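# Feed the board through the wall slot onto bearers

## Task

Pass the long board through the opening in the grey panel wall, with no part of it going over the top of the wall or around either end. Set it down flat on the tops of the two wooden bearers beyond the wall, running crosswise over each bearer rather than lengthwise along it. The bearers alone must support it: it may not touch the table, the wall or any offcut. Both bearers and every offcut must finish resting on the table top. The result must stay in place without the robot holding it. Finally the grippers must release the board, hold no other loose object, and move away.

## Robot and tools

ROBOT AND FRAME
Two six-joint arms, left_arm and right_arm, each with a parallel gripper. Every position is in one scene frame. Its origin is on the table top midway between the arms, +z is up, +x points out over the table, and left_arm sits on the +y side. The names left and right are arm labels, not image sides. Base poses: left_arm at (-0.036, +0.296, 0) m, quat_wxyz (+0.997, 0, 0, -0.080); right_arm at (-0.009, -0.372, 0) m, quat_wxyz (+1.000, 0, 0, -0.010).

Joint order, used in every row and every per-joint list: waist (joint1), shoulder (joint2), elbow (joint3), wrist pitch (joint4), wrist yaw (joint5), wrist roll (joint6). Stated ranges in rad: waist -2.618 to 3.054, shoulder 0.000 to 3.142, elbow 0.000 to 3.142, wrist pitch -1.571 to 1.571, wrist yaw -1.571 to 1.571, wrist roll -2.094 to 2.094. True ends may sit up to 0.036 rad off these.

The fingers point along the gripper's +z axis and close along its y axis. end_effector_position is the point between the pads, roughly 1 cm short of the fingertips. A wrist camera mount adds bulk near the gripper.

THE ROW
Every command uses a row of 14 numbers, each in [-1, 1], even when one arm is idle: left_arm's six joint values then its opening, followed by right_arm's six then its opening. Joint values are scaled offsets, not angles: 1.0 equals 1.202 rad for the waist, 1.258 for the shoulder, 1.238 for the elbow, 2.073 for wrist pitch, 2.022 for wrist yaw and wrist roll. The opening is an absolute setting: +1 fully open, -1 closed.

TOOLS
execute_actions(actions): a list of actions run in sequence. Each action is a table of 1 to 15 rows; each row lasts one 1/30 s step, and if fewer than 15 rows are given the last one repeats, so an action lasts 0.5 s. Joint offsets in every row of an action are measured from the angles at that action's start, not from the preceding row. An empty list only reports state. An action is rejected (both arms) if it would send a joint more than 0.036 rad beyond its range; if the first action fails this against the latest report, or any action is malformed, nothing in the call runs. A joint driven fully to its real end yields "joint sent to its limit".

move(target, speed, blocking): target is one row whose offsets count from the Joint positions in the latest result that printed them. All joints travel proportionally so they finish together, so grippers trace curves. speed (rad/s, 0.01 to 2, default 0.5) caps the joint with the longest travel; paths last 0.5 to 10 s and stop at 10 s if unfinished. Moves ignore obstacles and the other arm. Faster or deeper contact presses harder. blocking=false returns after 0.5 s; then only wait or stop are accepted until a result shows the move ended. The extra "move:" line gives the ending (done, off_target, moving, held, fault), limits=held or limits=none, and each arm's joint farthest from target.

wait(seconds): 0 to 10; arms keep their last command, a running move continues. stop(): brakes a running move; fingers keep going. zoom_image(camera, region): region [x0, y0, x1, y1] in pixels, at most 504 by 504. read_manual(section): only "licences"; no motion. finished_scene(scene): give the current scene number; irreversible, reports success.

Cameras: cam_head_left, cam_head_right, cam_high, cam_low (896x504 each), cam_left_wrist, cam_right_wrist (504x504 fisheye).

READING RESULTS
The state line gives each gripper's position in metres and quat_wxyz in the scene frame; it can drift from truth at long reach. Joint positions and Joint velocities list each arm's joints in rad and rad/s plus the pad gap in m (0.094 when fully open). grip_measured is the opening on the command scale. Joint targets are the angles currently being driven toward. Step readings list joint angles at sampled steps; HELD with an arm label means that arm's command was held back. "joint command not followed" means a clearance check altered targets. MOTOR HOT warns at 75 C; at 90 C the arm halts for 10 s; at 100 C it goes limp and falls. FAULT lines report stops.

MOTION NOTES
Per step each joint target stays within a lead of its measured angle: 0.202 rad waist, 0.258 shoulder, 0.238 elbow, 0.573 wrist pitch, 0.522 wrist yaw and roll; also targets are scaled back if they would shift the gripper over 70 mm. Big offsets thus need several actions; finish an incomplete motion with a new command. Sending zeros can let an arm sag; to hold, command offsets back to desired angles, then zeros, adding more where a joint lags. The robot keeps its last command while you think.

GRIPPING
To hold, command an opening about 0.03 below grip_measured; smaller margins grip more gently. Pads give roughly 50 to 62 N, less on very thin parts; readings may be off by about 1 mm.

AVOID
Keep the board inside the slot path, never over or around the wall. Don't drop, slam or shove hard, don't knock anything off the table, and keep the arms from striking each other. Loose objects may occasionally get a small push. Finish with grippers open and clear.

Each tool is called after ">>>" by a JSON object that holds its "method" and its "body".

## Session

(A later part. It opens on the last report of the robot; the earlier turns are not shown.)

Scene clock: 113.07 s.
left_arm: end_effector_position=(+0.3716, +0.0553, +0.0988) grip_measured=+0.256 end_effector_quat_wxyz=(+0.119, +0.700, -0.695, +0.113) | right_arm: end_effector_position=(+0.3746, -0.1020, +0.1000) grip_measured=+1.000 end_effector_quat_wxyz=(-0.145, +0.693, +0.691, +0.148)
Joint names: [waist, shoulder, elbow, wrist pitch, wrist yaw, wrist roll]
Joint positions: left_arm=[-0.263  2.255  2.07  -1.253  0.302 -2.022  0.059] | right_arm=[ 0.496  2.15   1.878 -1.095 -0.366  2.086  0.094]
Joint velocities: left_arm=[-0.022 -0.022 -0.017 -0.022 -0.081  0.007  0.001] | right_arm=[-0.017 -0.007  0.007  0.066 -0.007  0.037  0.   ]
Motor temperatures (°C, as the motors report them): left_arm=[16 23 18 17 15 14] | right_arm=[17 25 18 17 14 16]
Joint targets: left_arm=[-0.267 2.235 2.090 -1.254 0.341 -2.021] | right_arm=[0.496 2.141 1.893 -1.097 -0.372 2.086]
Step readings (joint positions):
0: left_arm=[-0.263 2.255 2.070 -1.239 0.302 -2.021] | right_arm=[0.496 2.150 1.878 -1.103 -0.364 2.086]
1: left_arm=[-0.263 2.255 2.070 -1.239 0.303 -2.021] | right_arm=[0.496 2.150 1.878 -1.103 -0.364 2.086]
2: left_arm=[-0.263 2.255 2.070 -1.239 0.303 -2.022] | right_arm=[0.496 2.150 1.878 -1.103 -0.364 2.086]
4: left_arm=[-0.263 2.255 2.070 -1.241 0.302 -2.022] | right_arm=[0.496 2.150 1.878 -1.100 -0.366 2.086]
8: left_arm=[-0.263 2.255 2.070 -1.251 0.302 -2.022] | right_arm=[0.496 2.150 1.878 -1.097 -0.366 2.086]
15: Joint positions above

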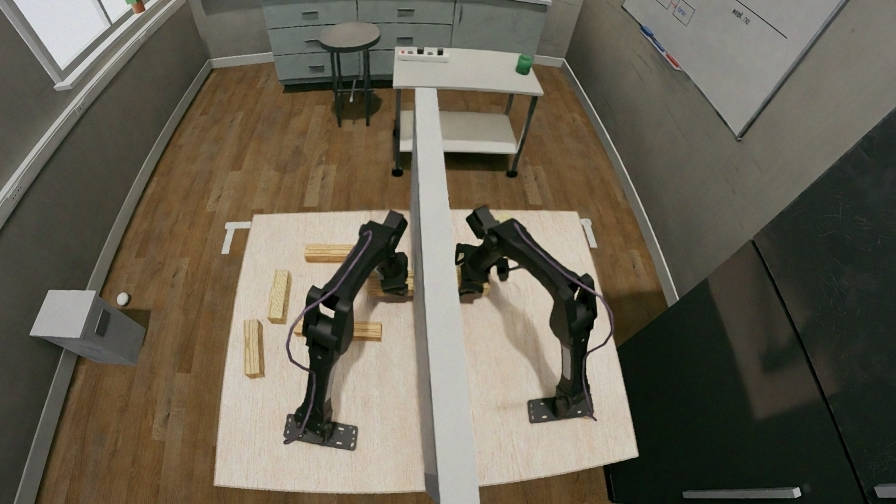

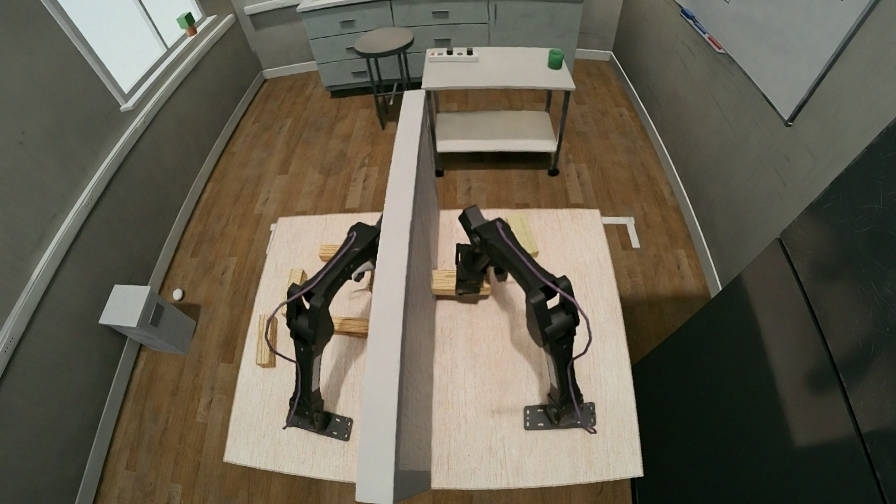

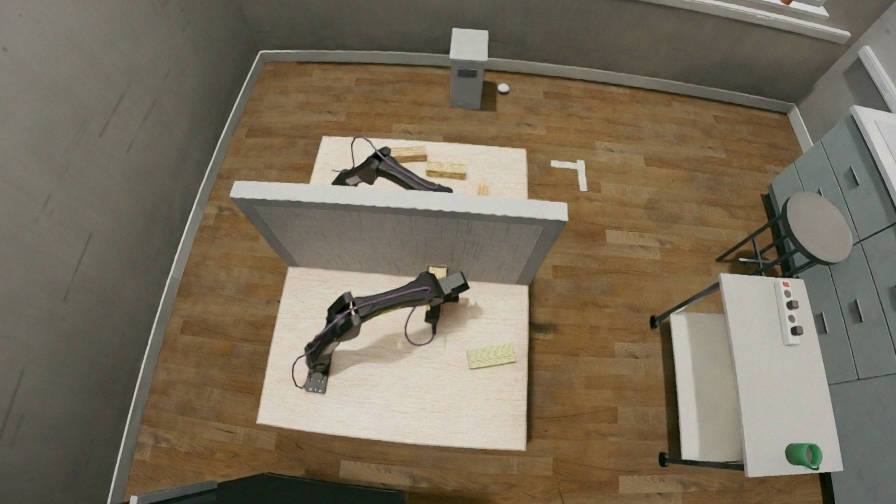

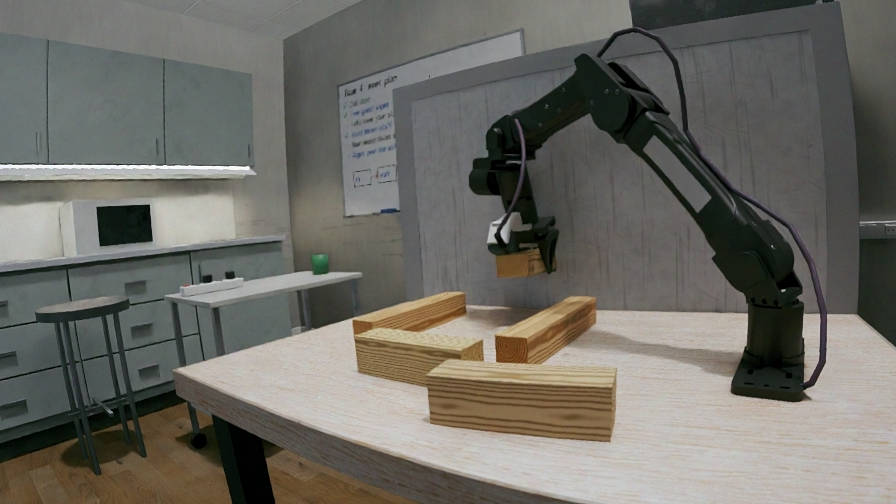

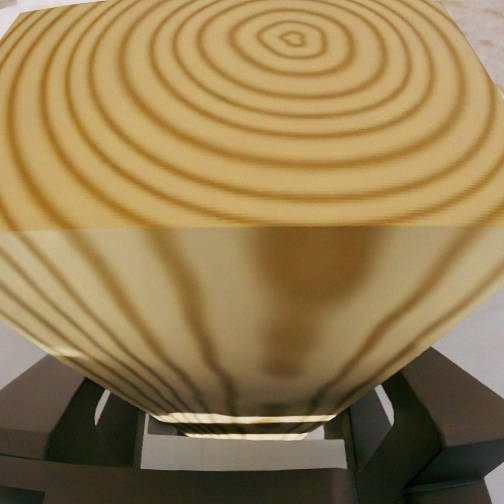

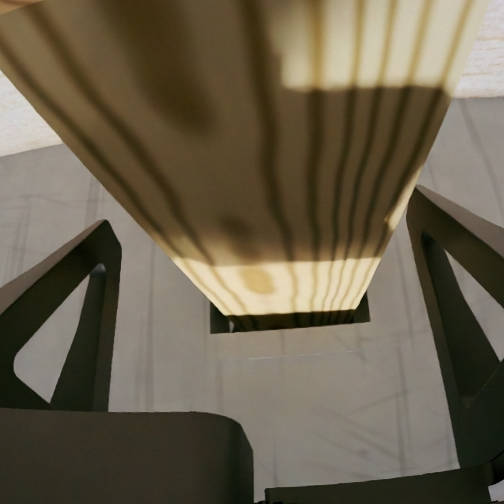

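>>> {"method": "execute_actions", "body": {"actions": [[[0.0089,-0.0286,-0.0113,0.0035,0.0276,0.0113,0.15,0,-0.0072,0.012,-0.001,-0.003,0,1],[0.0153,-0.0333,-0.0185,0.0045,0.0304,0.0152,0.15,0,-0.0072,0.012,-0.001,-0.003,0,1],[0.0217,-0.0381,-0.0258,0.0056,0.0333,0.0191,0.15,0,-0.0072,0.012,-0.001,-0.003,0,1],[0.0281,-0.0429,-0.0331,0.0066,0.0362,0.0230,0.15,0,-0.0072,0.012,-0.001,-0.003,0,1],[0.0346,-0.0477,-0.0404,0.0077,0.0391,0.0270,0.15,0,-0.0072,0.012,-0.001,-0.003,0,1],[0.0410,-0.0524,-0.0476,0.0088,0.0419,0.0309,0.15,0,-0.0072,0.012,-0.001,-0.003,0,1],[0.0474,-0.0572,-0.0549,0.0098,0.0448,0.0348,0.15,0,-0.0072,0.012,-0.001,-0.003,0,1],[0.0538,-0.0620,-0.0622,0.0109,0.0477,0.0387,0.15,0,-0.0072,0.012,-0.001,-0.003,0,1],[0.0602,-0.0667,-0.0694,0.0119,0.0505,0.0426,0.15,0,-0.0072,0.012,-0.001,-0.003,0,1],[0.0666,-0.0715,-0.0767,0.0130,0.0534,0.0465,0.15,0,-0.0072,0.012,-0.001,-0.003,0,1]]]}}

Scene clock: 114.90 s.
left_arm: end_effector_position=(+0.3720, +0.0888, +0.0954) grip_measured=+0.256 end_effector_quat_wxyz=(+0.138, +0.702, -0.689, +0.117) | right_arm: end_effector_position=(+0.3746, -0.1020, +0.1000) grip_measured=+1.000 end_effector_quat_wxyz=(-0.145, +0.693, +0.691, +0.148)
Joint names: [waist, shoulder, elbow, wrist pitch, wrist yaw, wrist roll]
Joint positions: left_arm=[-0.177  2.214  1.981 -1.24   0.351 -1.944  0.059] | right_arm=[ 0.496  2.15   1.878 -1.095 -0.366  2.086  0.094]
Joint velocities: left_arm=[ 0.046 -0.012 -0.002 -0.007  0.051 -0.066  0.   ] | right_arm=[ 0.007 -0.022  0.002  0.022  0.051  0.051  0.   ]
Motor temperatures (°C, as the motors report them): left_arm=[16 23 18 17 15 14] | right_arm=[17 25 18 17 14 16]
Joint targets: left_arm=[-0.183 2.165 1.975 -1.226 0.410 -1.928] | right_arm=[0.496 2.141 1.893 -1.097 -0.372 2.086]
Step readings (joint positions):
0: left_arm=[-0.263 2.255 2.070 -1.253 0.302 -2.022] | right_arm=[0.496 2.150 1.878 -1.095 -0.366 2.086]
1: left_arm=[-0.263 2.255 2.070 -1.253 0.303 -2.020] | right_arm=[0.496 2.150 1.878 -1.095 -0.366 2.086]
2: left_arm=[-0.262 2.255 2.067 -1.252 0.305 -2.015] | right_arm=[0.496 2.150 1.878 -1.095 -0.366 2.086]
4: left_arm=[-0.256 2.252 2.053 -1.250 0.316 -2.005] | right_arm=[0.496 2.150 1.878 -1.095 -0.366 2.086]
8: left_arm=[-0.229 2.235 2.016 -1.240 0.342 -1.978] | right_arm=[0.496 2.150 1.878 -1.095 -0.366 2.086]
15: Joint positions above

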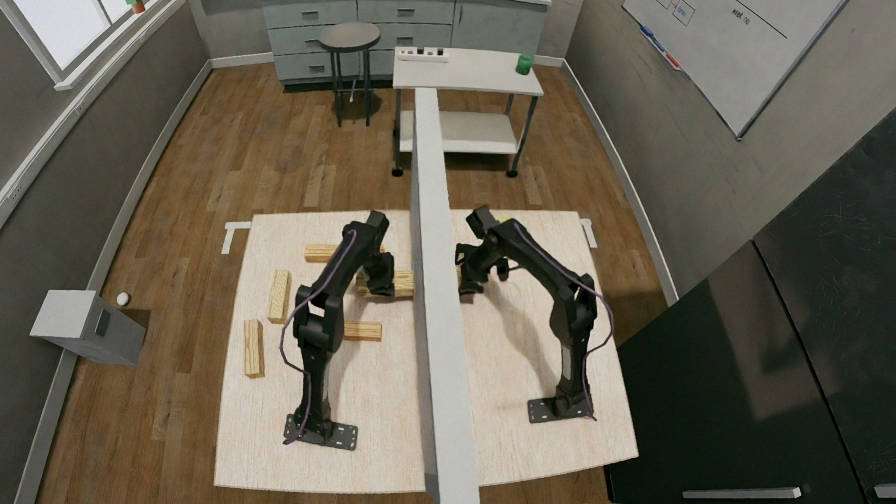

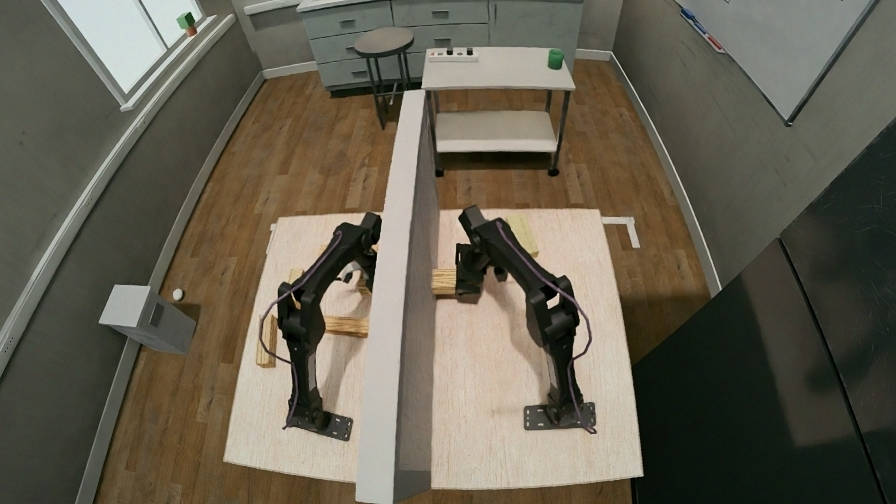

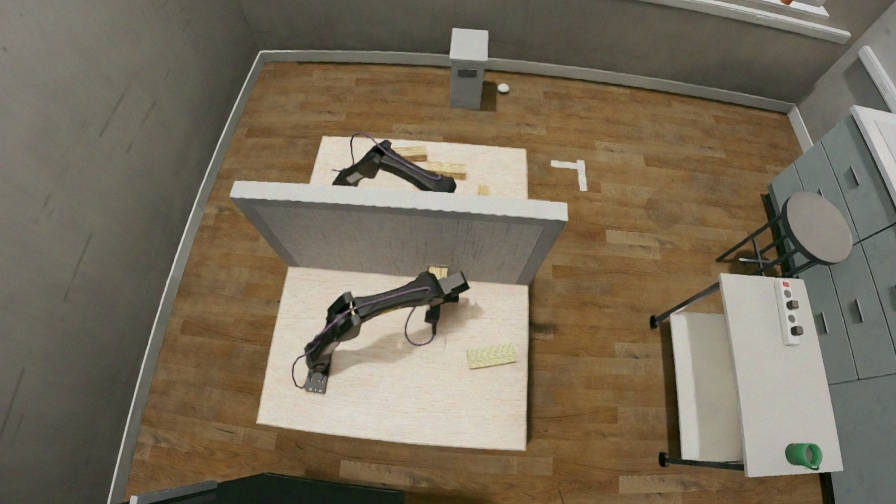

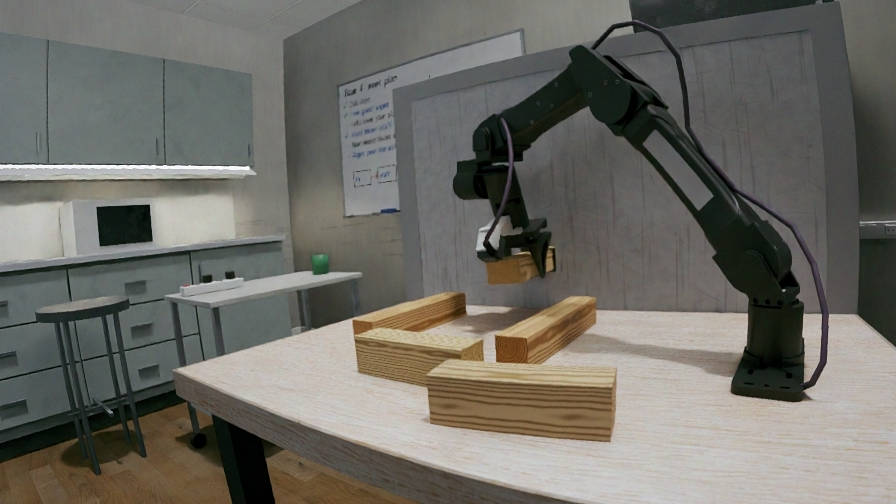

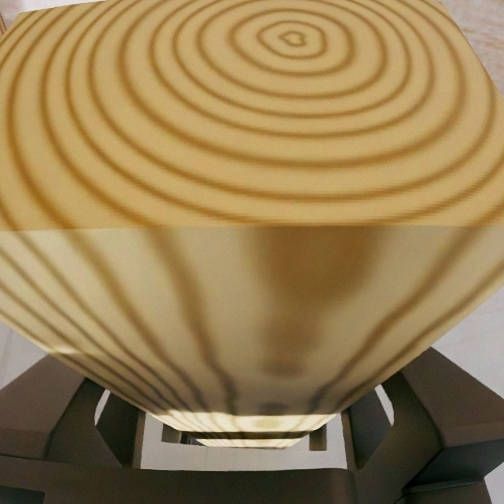

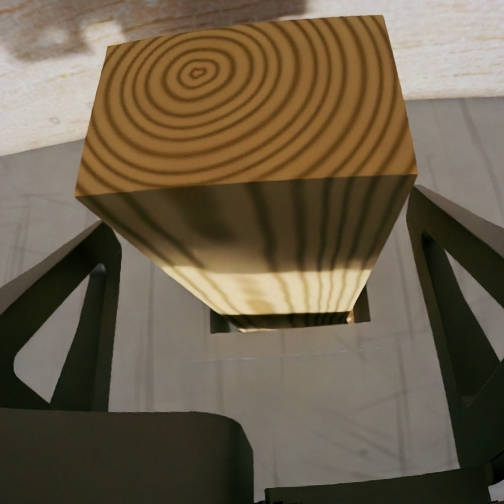

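>>> {"method": "execute_actions", "body": {"actions": [[[0.0033,-0.0438,-0.0122,0.0084,0.0295,0.0141,0.15,0,-0.0072,0.012,-0.001,-0.003,0,1],[0.0100,-0.0485,-0.0197,0.0100,0.0298,0.0183,0.15,0,-0.0072,0.012,-0.001,-0.003,0,1],[0.0167,-0.0533,-0.0271,0.0116,0.0301,0.0225,0.15,0,-0.0072,0.012,-0.001,-0.003,0,1],[0.0233,-0.0581,-0.0345,0.0132,0.0304,0.0267,0.15,0,-0.0072,0.012,-0.001,-0.003,0,1],[0.0300,-0.0629,-0.0420,0.0148,0.0307,0.0309,0.15,0,-0.0072,0.012,-0.001,-0.003,0,1],[0.0366,-0.0676,-0.0494,0.0163,0.0310,0.0351,0.15,0,-0.0072,0.012,-0.001,-0.003,0,1],[0.0433,-0.0724,-0.0568,0.0179,0.0313,0.0393,0.15,0,-0.0072,0.012,-0.001,-0.003,0,1],[0.0500,-0.0772,-0.0642,0.0195,0.0316,0.0435,0.15,0,-0.0072,0.012,-0.001,-0.003,0,1],[0.0566,-0.0819,-0.0717,0.0211,0.0319,0.0477,0.15,0,-0.0072,0.012,-0.001,-0.003,0,1],[0.0633,-0.0867,-0.0791,0.0227,0.0322,0.0519,0.15,0,-0.0072,0.012,-0.001,-0.003,0,1]]]}}

Scene clock: 116.13 s.
left_arm: end_effector_position=(+0.3729, +0.1240, +0.0987) grip_measured=+0.256 end_effector_quat_wxyz=(+0.135, +0.698, -0.691, +0.130) | right_arm: end_effector_position=(+0.3746, -0.1020, +0.1000) grip_measured=+1.000 end_effector_quat_wxyz=(-0.145, +0.693, +0.691, +0.148)
Joint names: [waist, shoulder, elbow, wrist pitch, wrist yaw, wrist roll]
Joint positions: left_arm=[-0.096  2.151  1.89  -1.215  0.365 -1.856  0.059] | right_arm=[ 0.496  2.15   1.878 -1.095 -0.366  2.086  0.094]
Joint velocities: left_arm=[ 0.032  0.012 -0.022  0.007 -0.095  0.139 -0.   ] | right_arm=[ 0.022 -0.002  0.002  0.007  0.007  0.022  0.   ]
Motor temperatures (°C, as the motors report them): left_arm=[16 24 18 17 15 14] | right_arm=[17 25 18 17 14 16]
Joint targets: left_arm=[-0.101 2.105 1.883 -1.193 0.416 -1.839] | right_arm=[0.496 2.141 1.893 -1.097 -0.372 2.086]
Step readings (joint positions):
0: left_arm=[-0.177 2.213 1.981 -1.240 0.358 -1.934] | right_arm=[0.496 2.150 1.878 -1.095 -0.366 2.086]
1: left_arm=[-0.177 2.213 1.981 -1.240 0.358 -1.932] | right_arm=[0.496 2.150 1.878 -1.095 -0.366 2.086]
2: left_arm=[-0.177 2.211 1.977 -1.237 0.358 -1.929] | right_arm=[0.496 2.150 1.878 -1.095 -0.366 2.086]
4: left_arm=[-0.174 2.201 1.960 -1.230 0.361 -1.919] | right_arm=[0.496 2.150 1.878 -1.095 -0.366 2.086]
8: left_arm=[-0.149 2.176 1.923 -1.221 0.366 -1.894] | right_arm=[0.496 2.150 1.878 -1.095 -0.366 2.086]
15: Joint positions above

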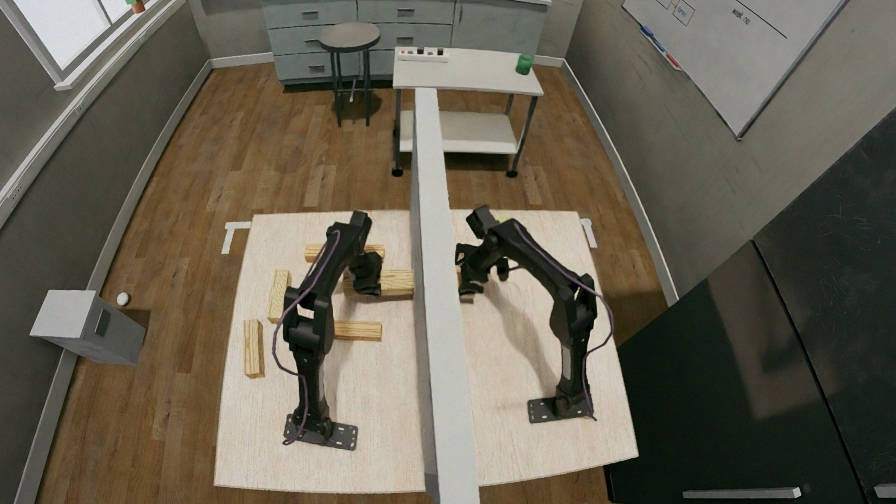

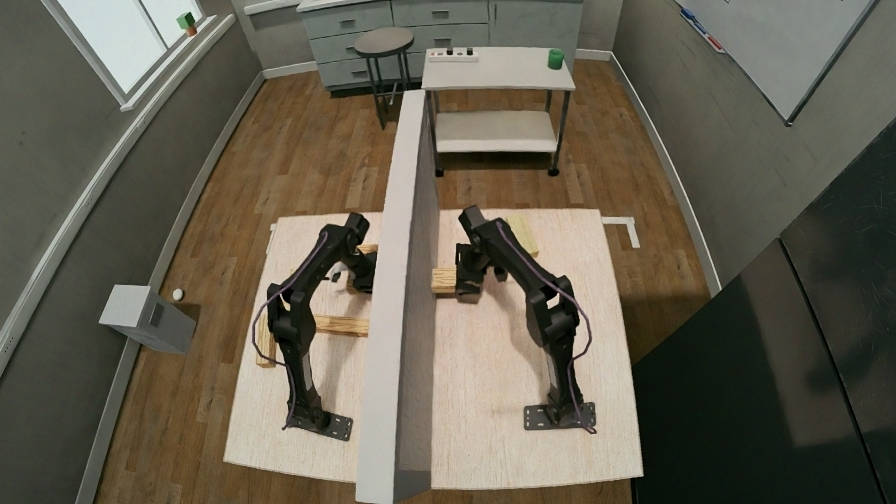

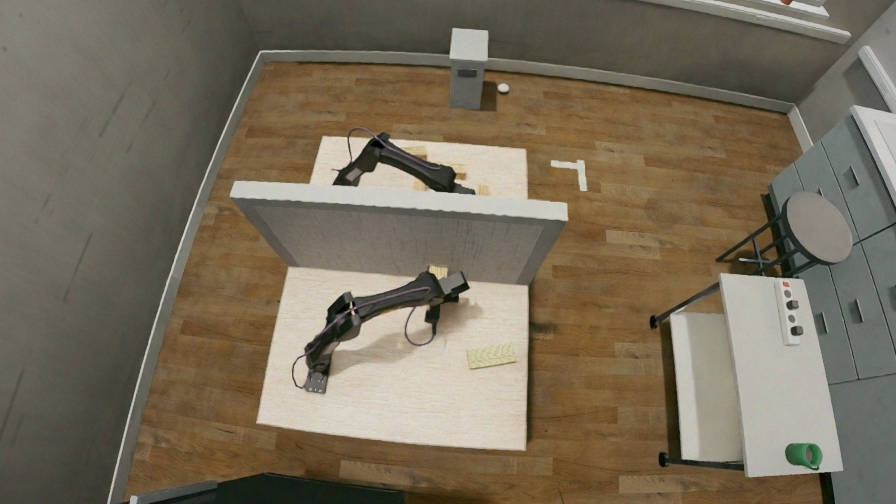

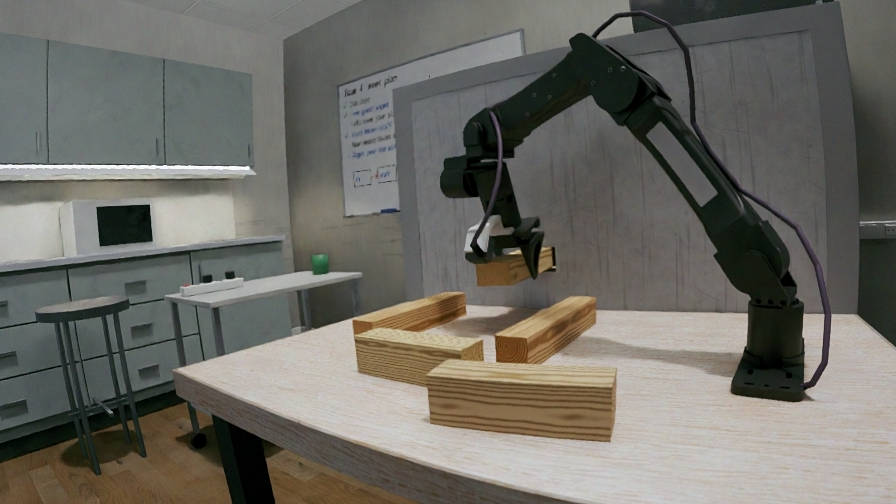

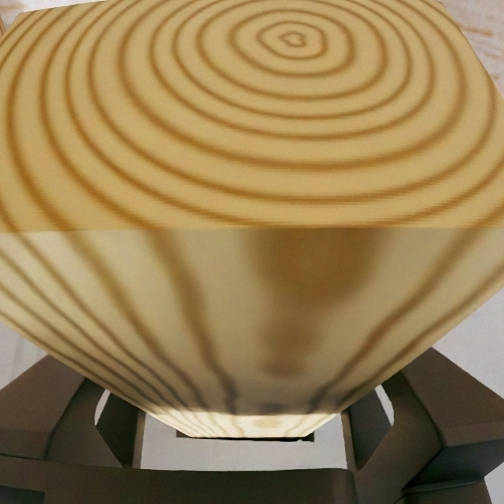

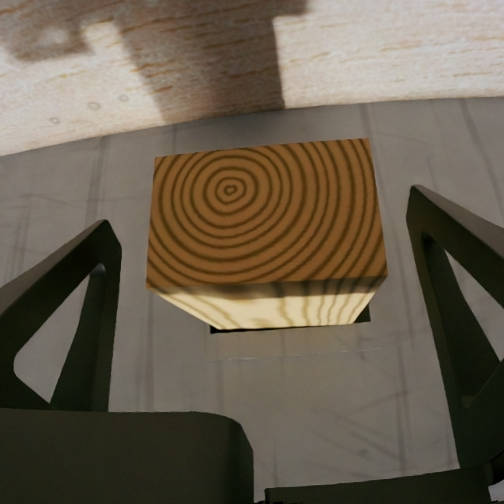

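>>> {"method": "execute_actions", "body": {"actions": [[[0.0042,-0.0386,-0.0150,-0.0009,0.0148,0.0169,0.15,0,-0.0072,0.012,-0.001,-0.003,0,1],[0.0117,-0.0406,-0.0179,-0.0017,0.0124,0.0213,0.15,0,-0.0072,0.012,-0.001,-0.003,0,1],[0.0192,-0.0426,-0.0208,-0.0026,0.0099,0.0258,0.15,0,-0.0072,0.012,-0.001,-0.003,0,1],[0.0267,-0.0446,-0.0237,-0.0035,0.0074,0.0302,0.15,0,-0.0072,0.012,-0.001,-0.003,0,1],[0.0341,-0.0466,-0.0267,-0.0044,0.0049,0.0347,0.15,0,-0.0072,0.012,-0.001,-0.003,0,1],[0.0416,-0.0485,-0.0296,-0.0052,0.0049,0.0391,0.15,0,-0.0072,0.012,-0.001,-0.003,0,1],[0.0491,-0.0505,-0.0325,-0.0061,0.0049,0.0436,0.15,0,-0.0072,0.012,-0.001,-0.003,0,1],[0.0566,-0.0525,-0.0354,-0.0070,0.0049,0.0480,0.15,0,-0.0072,0.012,-0.001,-0.003,0,1],[0.0641,-0.0545,-0.0383,-0.0078,0.0049,0.0525,0.15,0,-0.0072,0.012,-0.001,-0.003,0,1],[0.0716,-0.0565,-0.0412,-0.0087,0.0049,0.0569,0.15,0,-0.0072,0.012,-0.001,-0.003,0,1]]]}}

Scene clock: 117.27 s.
left_arm: end_effector_position=(+0.3763, +0.1695, +0.0949) grip_measured=+0.256 end_effector_quat_wxyz=(+0.118, +0.701, -0.692, +0.124) | right_arm: end_effector_position=(+0.3746, -0.1020, +0.1000) grip_measured=+1.000 end_effector_quat_wxyz=(-0.145, +0.693, +0.691, +0.148)
Joint names: [waist, shoulder, elbow, wrist pitch, wrist yaw, wrist roll]
Joint positions: left_arm=[-0.002  2.126  1.846 -1.222  0.337 -1.758  0.059] | right_arm=[ 0.496  2.15   1.878 -1.095 -0.366  2.086  0.094]
Joint velocities: left_arm=[ 0.032 -0.042 -0.012  0.037 -0.095  0.095 -0.   ] | right_arm=[-0.007  0.002 -0.012  0.022 -0.007  0.007  0.   ]
Motor temperatures (°C, as the motors report them): left_arm=[16 24 18 17 15 14] | right_arm=[17 25 18 17 14 16]
Joint targets: left_arm=[-0.010 2.079 1.839 -1.233 0.375 -1.741] | right_arm=[0.496 2.141 1.893 -1.097 -0.372 2.086]
Step readings (joint positions):
0: left_arm=[-0.096 2.151 1.889 -1.208 0.365 -1.846] | right_arm=[0.496 2.150 1.878 -1.095 -0.366 2.086]
1: left_arm=[-0.096 2.151 1.889 -1.208 0.364 -1.843] | right_arm=[0.496 2.150 1.878 -1.095 -0.366 2.086]
2: left_arm=[-0.096 2.150 1.887 -1.208 0.363 -1.839] | right_arm=[0.496 2.150 1.878 -1.095 -0.366 2.086]
4: left_arm=[-0.091 2.145 1.876 -1.209 0.362 -1.827] | right_arm=[0.496 2.150 1.878 -1.095 -0.366 2.086]
8: left_arm=[-0.062 2.137 1.858 -1.216 0.354 -1.796] | right_arm=[0.496 2.150 1.878 -1.095 -0.366 2.086]
15: Joint positions above

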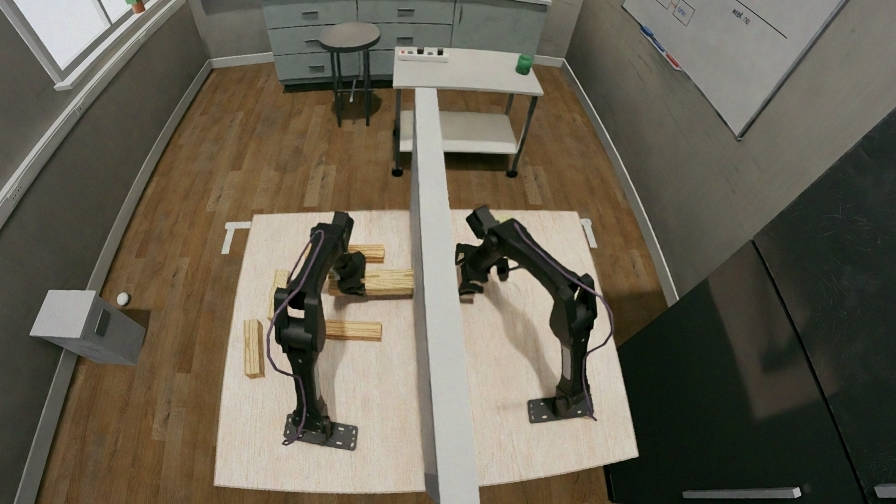

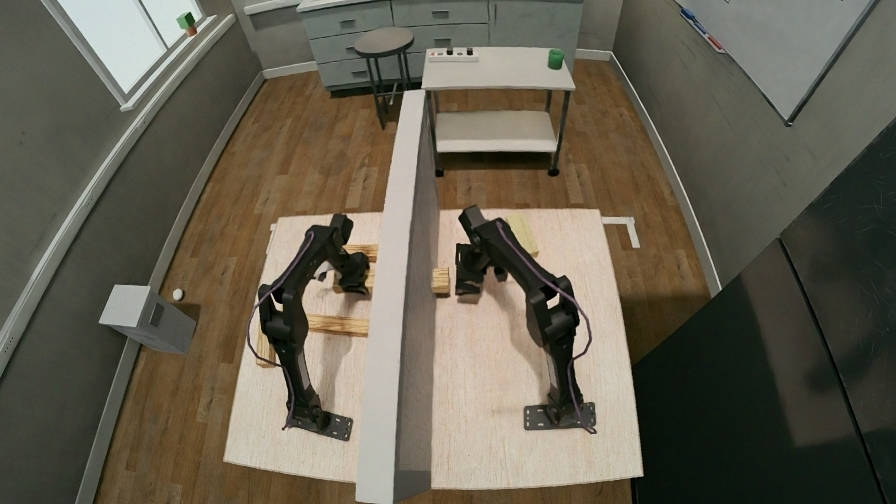

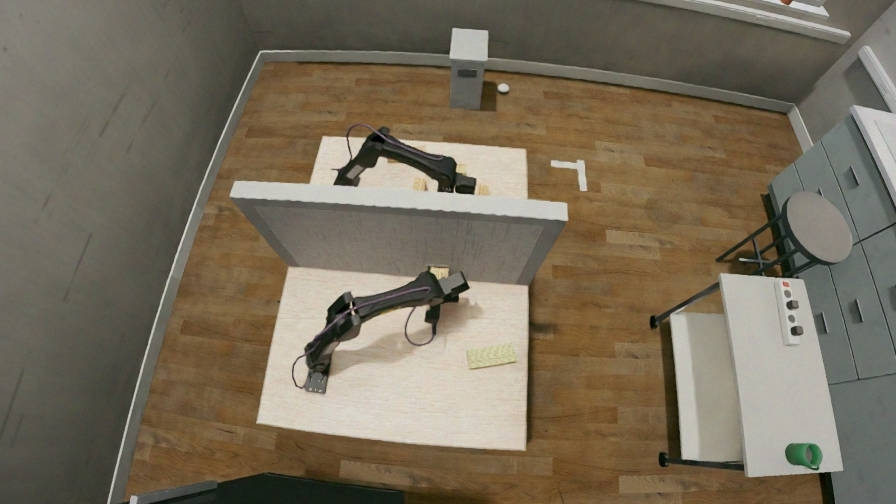

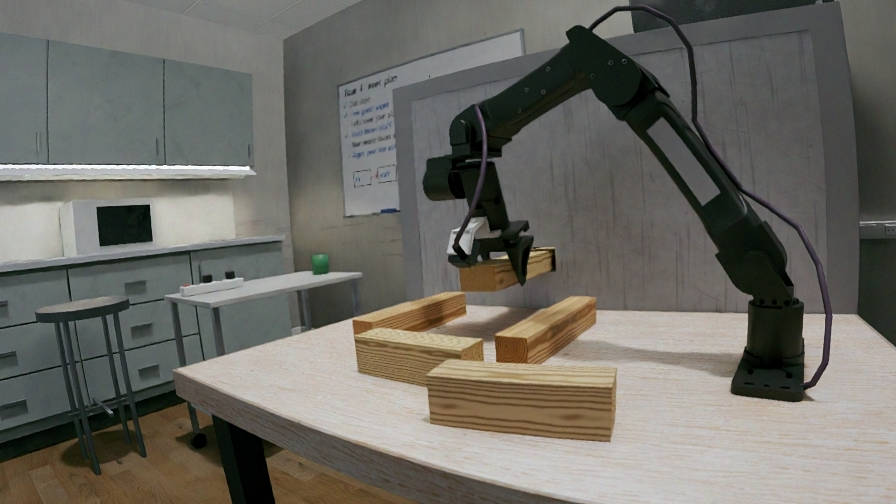

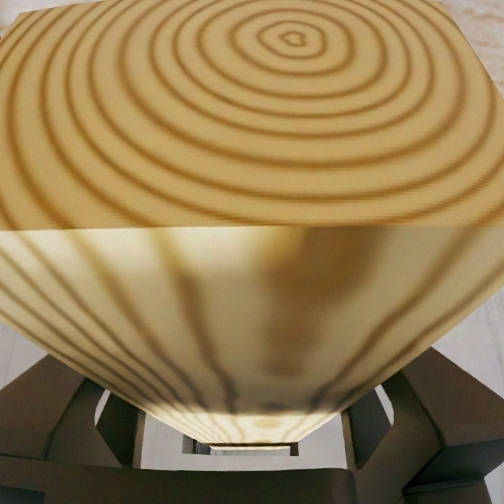

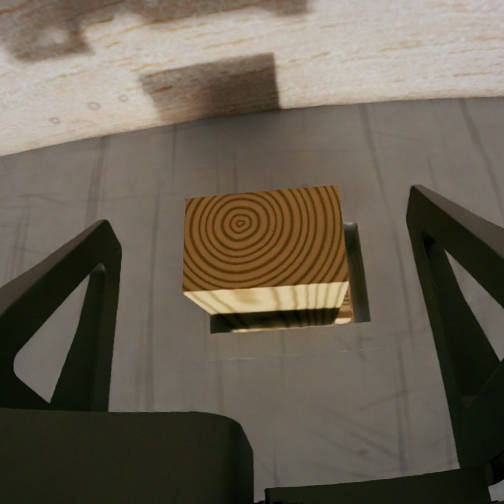

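I'll check the current state first.

>>> {"method": "execute_actions", "body": {"actions": []}}

Scene clock: 118.07 s.
left_arm: end_effector_position=(+0.3763, +0.1693, +0.0951) grip_measured=+0.256 end_effector_quat_wxyz=(+0.116, +0.697, -0.697, +0.124) | right_arm: end_effector_position=(+0.3746, -0.1020, +0.1000) grip_measured=+1.000 end_effector_quat_wxyz=(-0.145, +0.693, +0.691, +0.148)
Joint names: [waist, shoulder, elbow, wrist pitch, wrist yaw, wrist roll]
Joint positions: left_arm=[-0.003  2.125  1.846 -1.222  0.335 -1.746  0.059] | right_arm=[ 0.496  2.15   1.878 -1.095 -0.366  2.086  0.094]
Joint velocities: left_arm=[-0.017 -0.007  0.012  0.022 -0.007  0.066 -0.001] | right_arm=[-0.007 -0.017 -0.007 -0.007 -0.007 -0.051  0.   ]
Motor temperatures (°C, as the motors report them): left_arm=[16 24 18 17 15 14] | right_arm=[17 26 18 17 14 16]
Joint targets: left_arm=[-0.010 2.080 1.839 -1.233 0.375 -1.741] | right_arm=[0.496 2.141 1.893 -1.097 -0.372 2.086]

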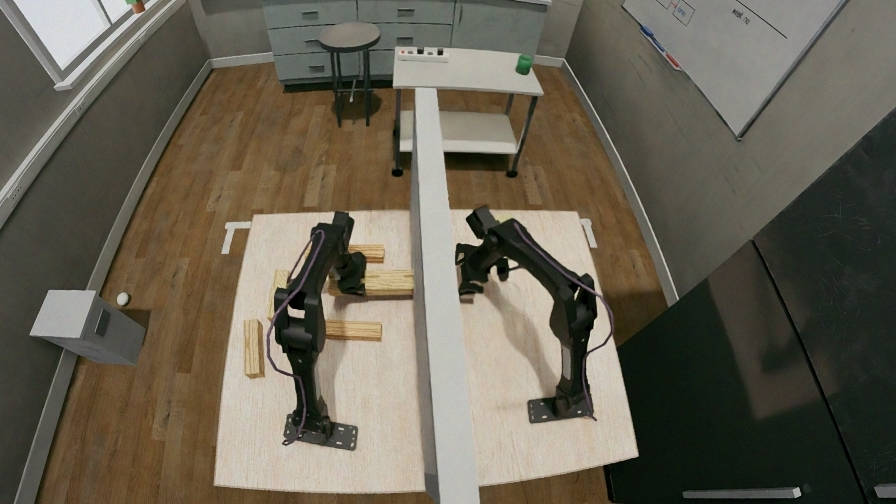

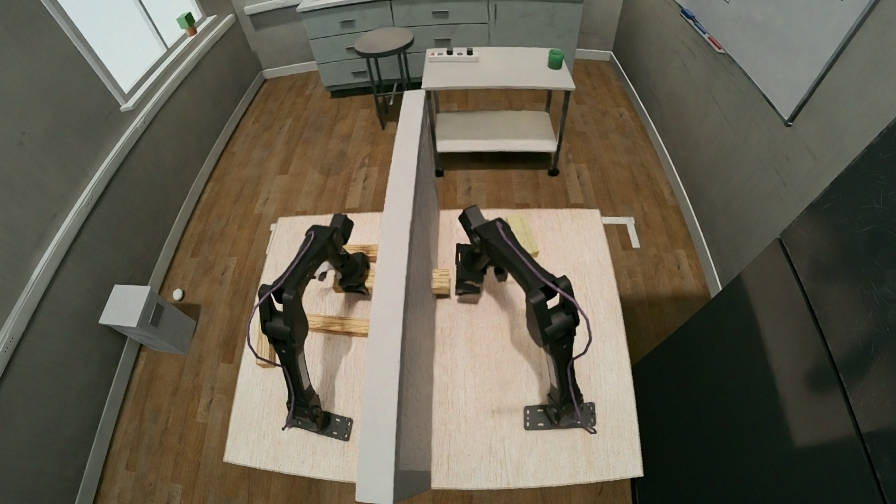

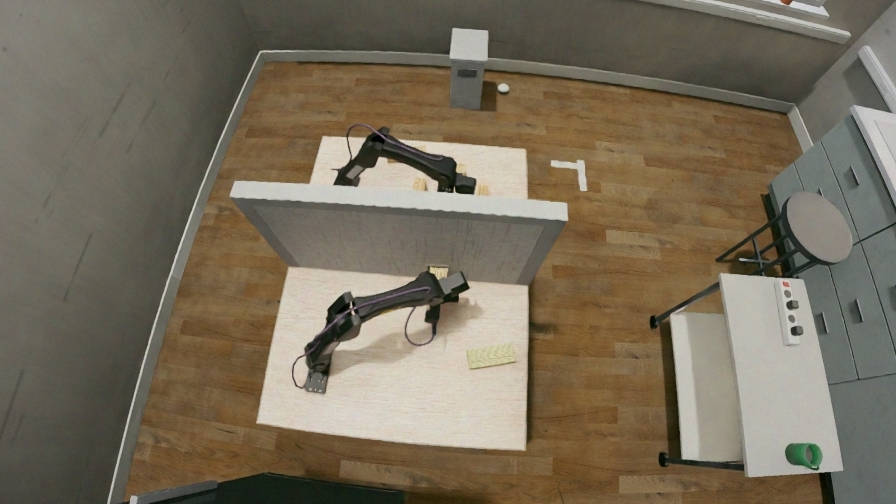

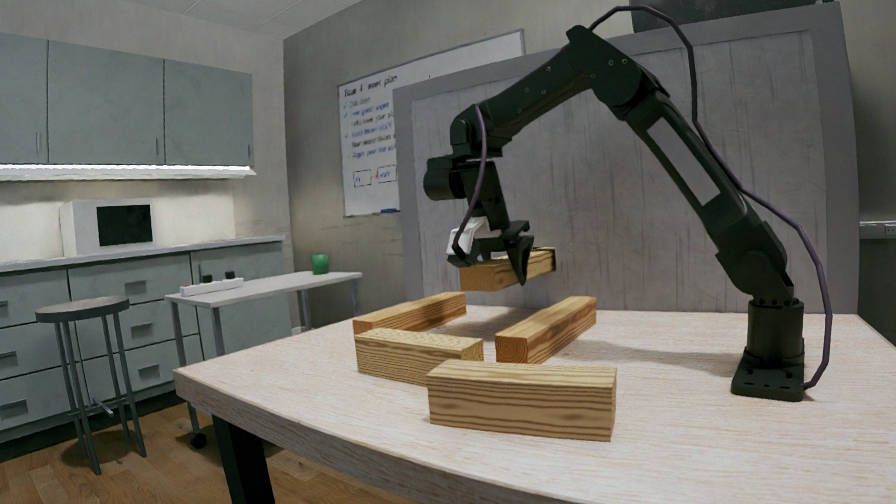

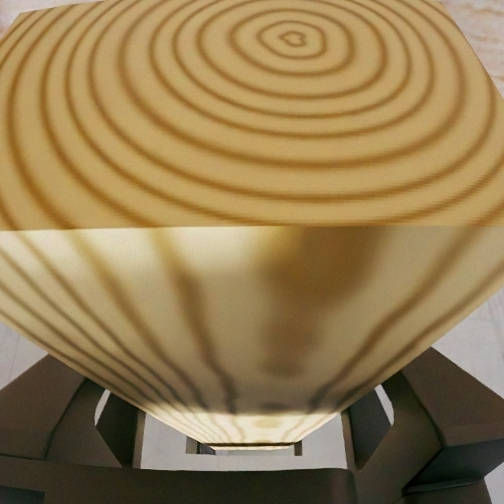

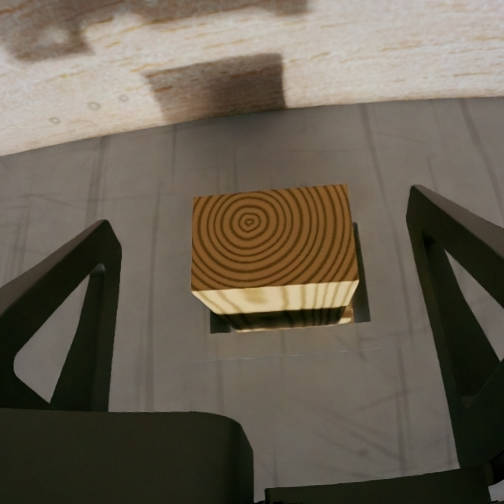

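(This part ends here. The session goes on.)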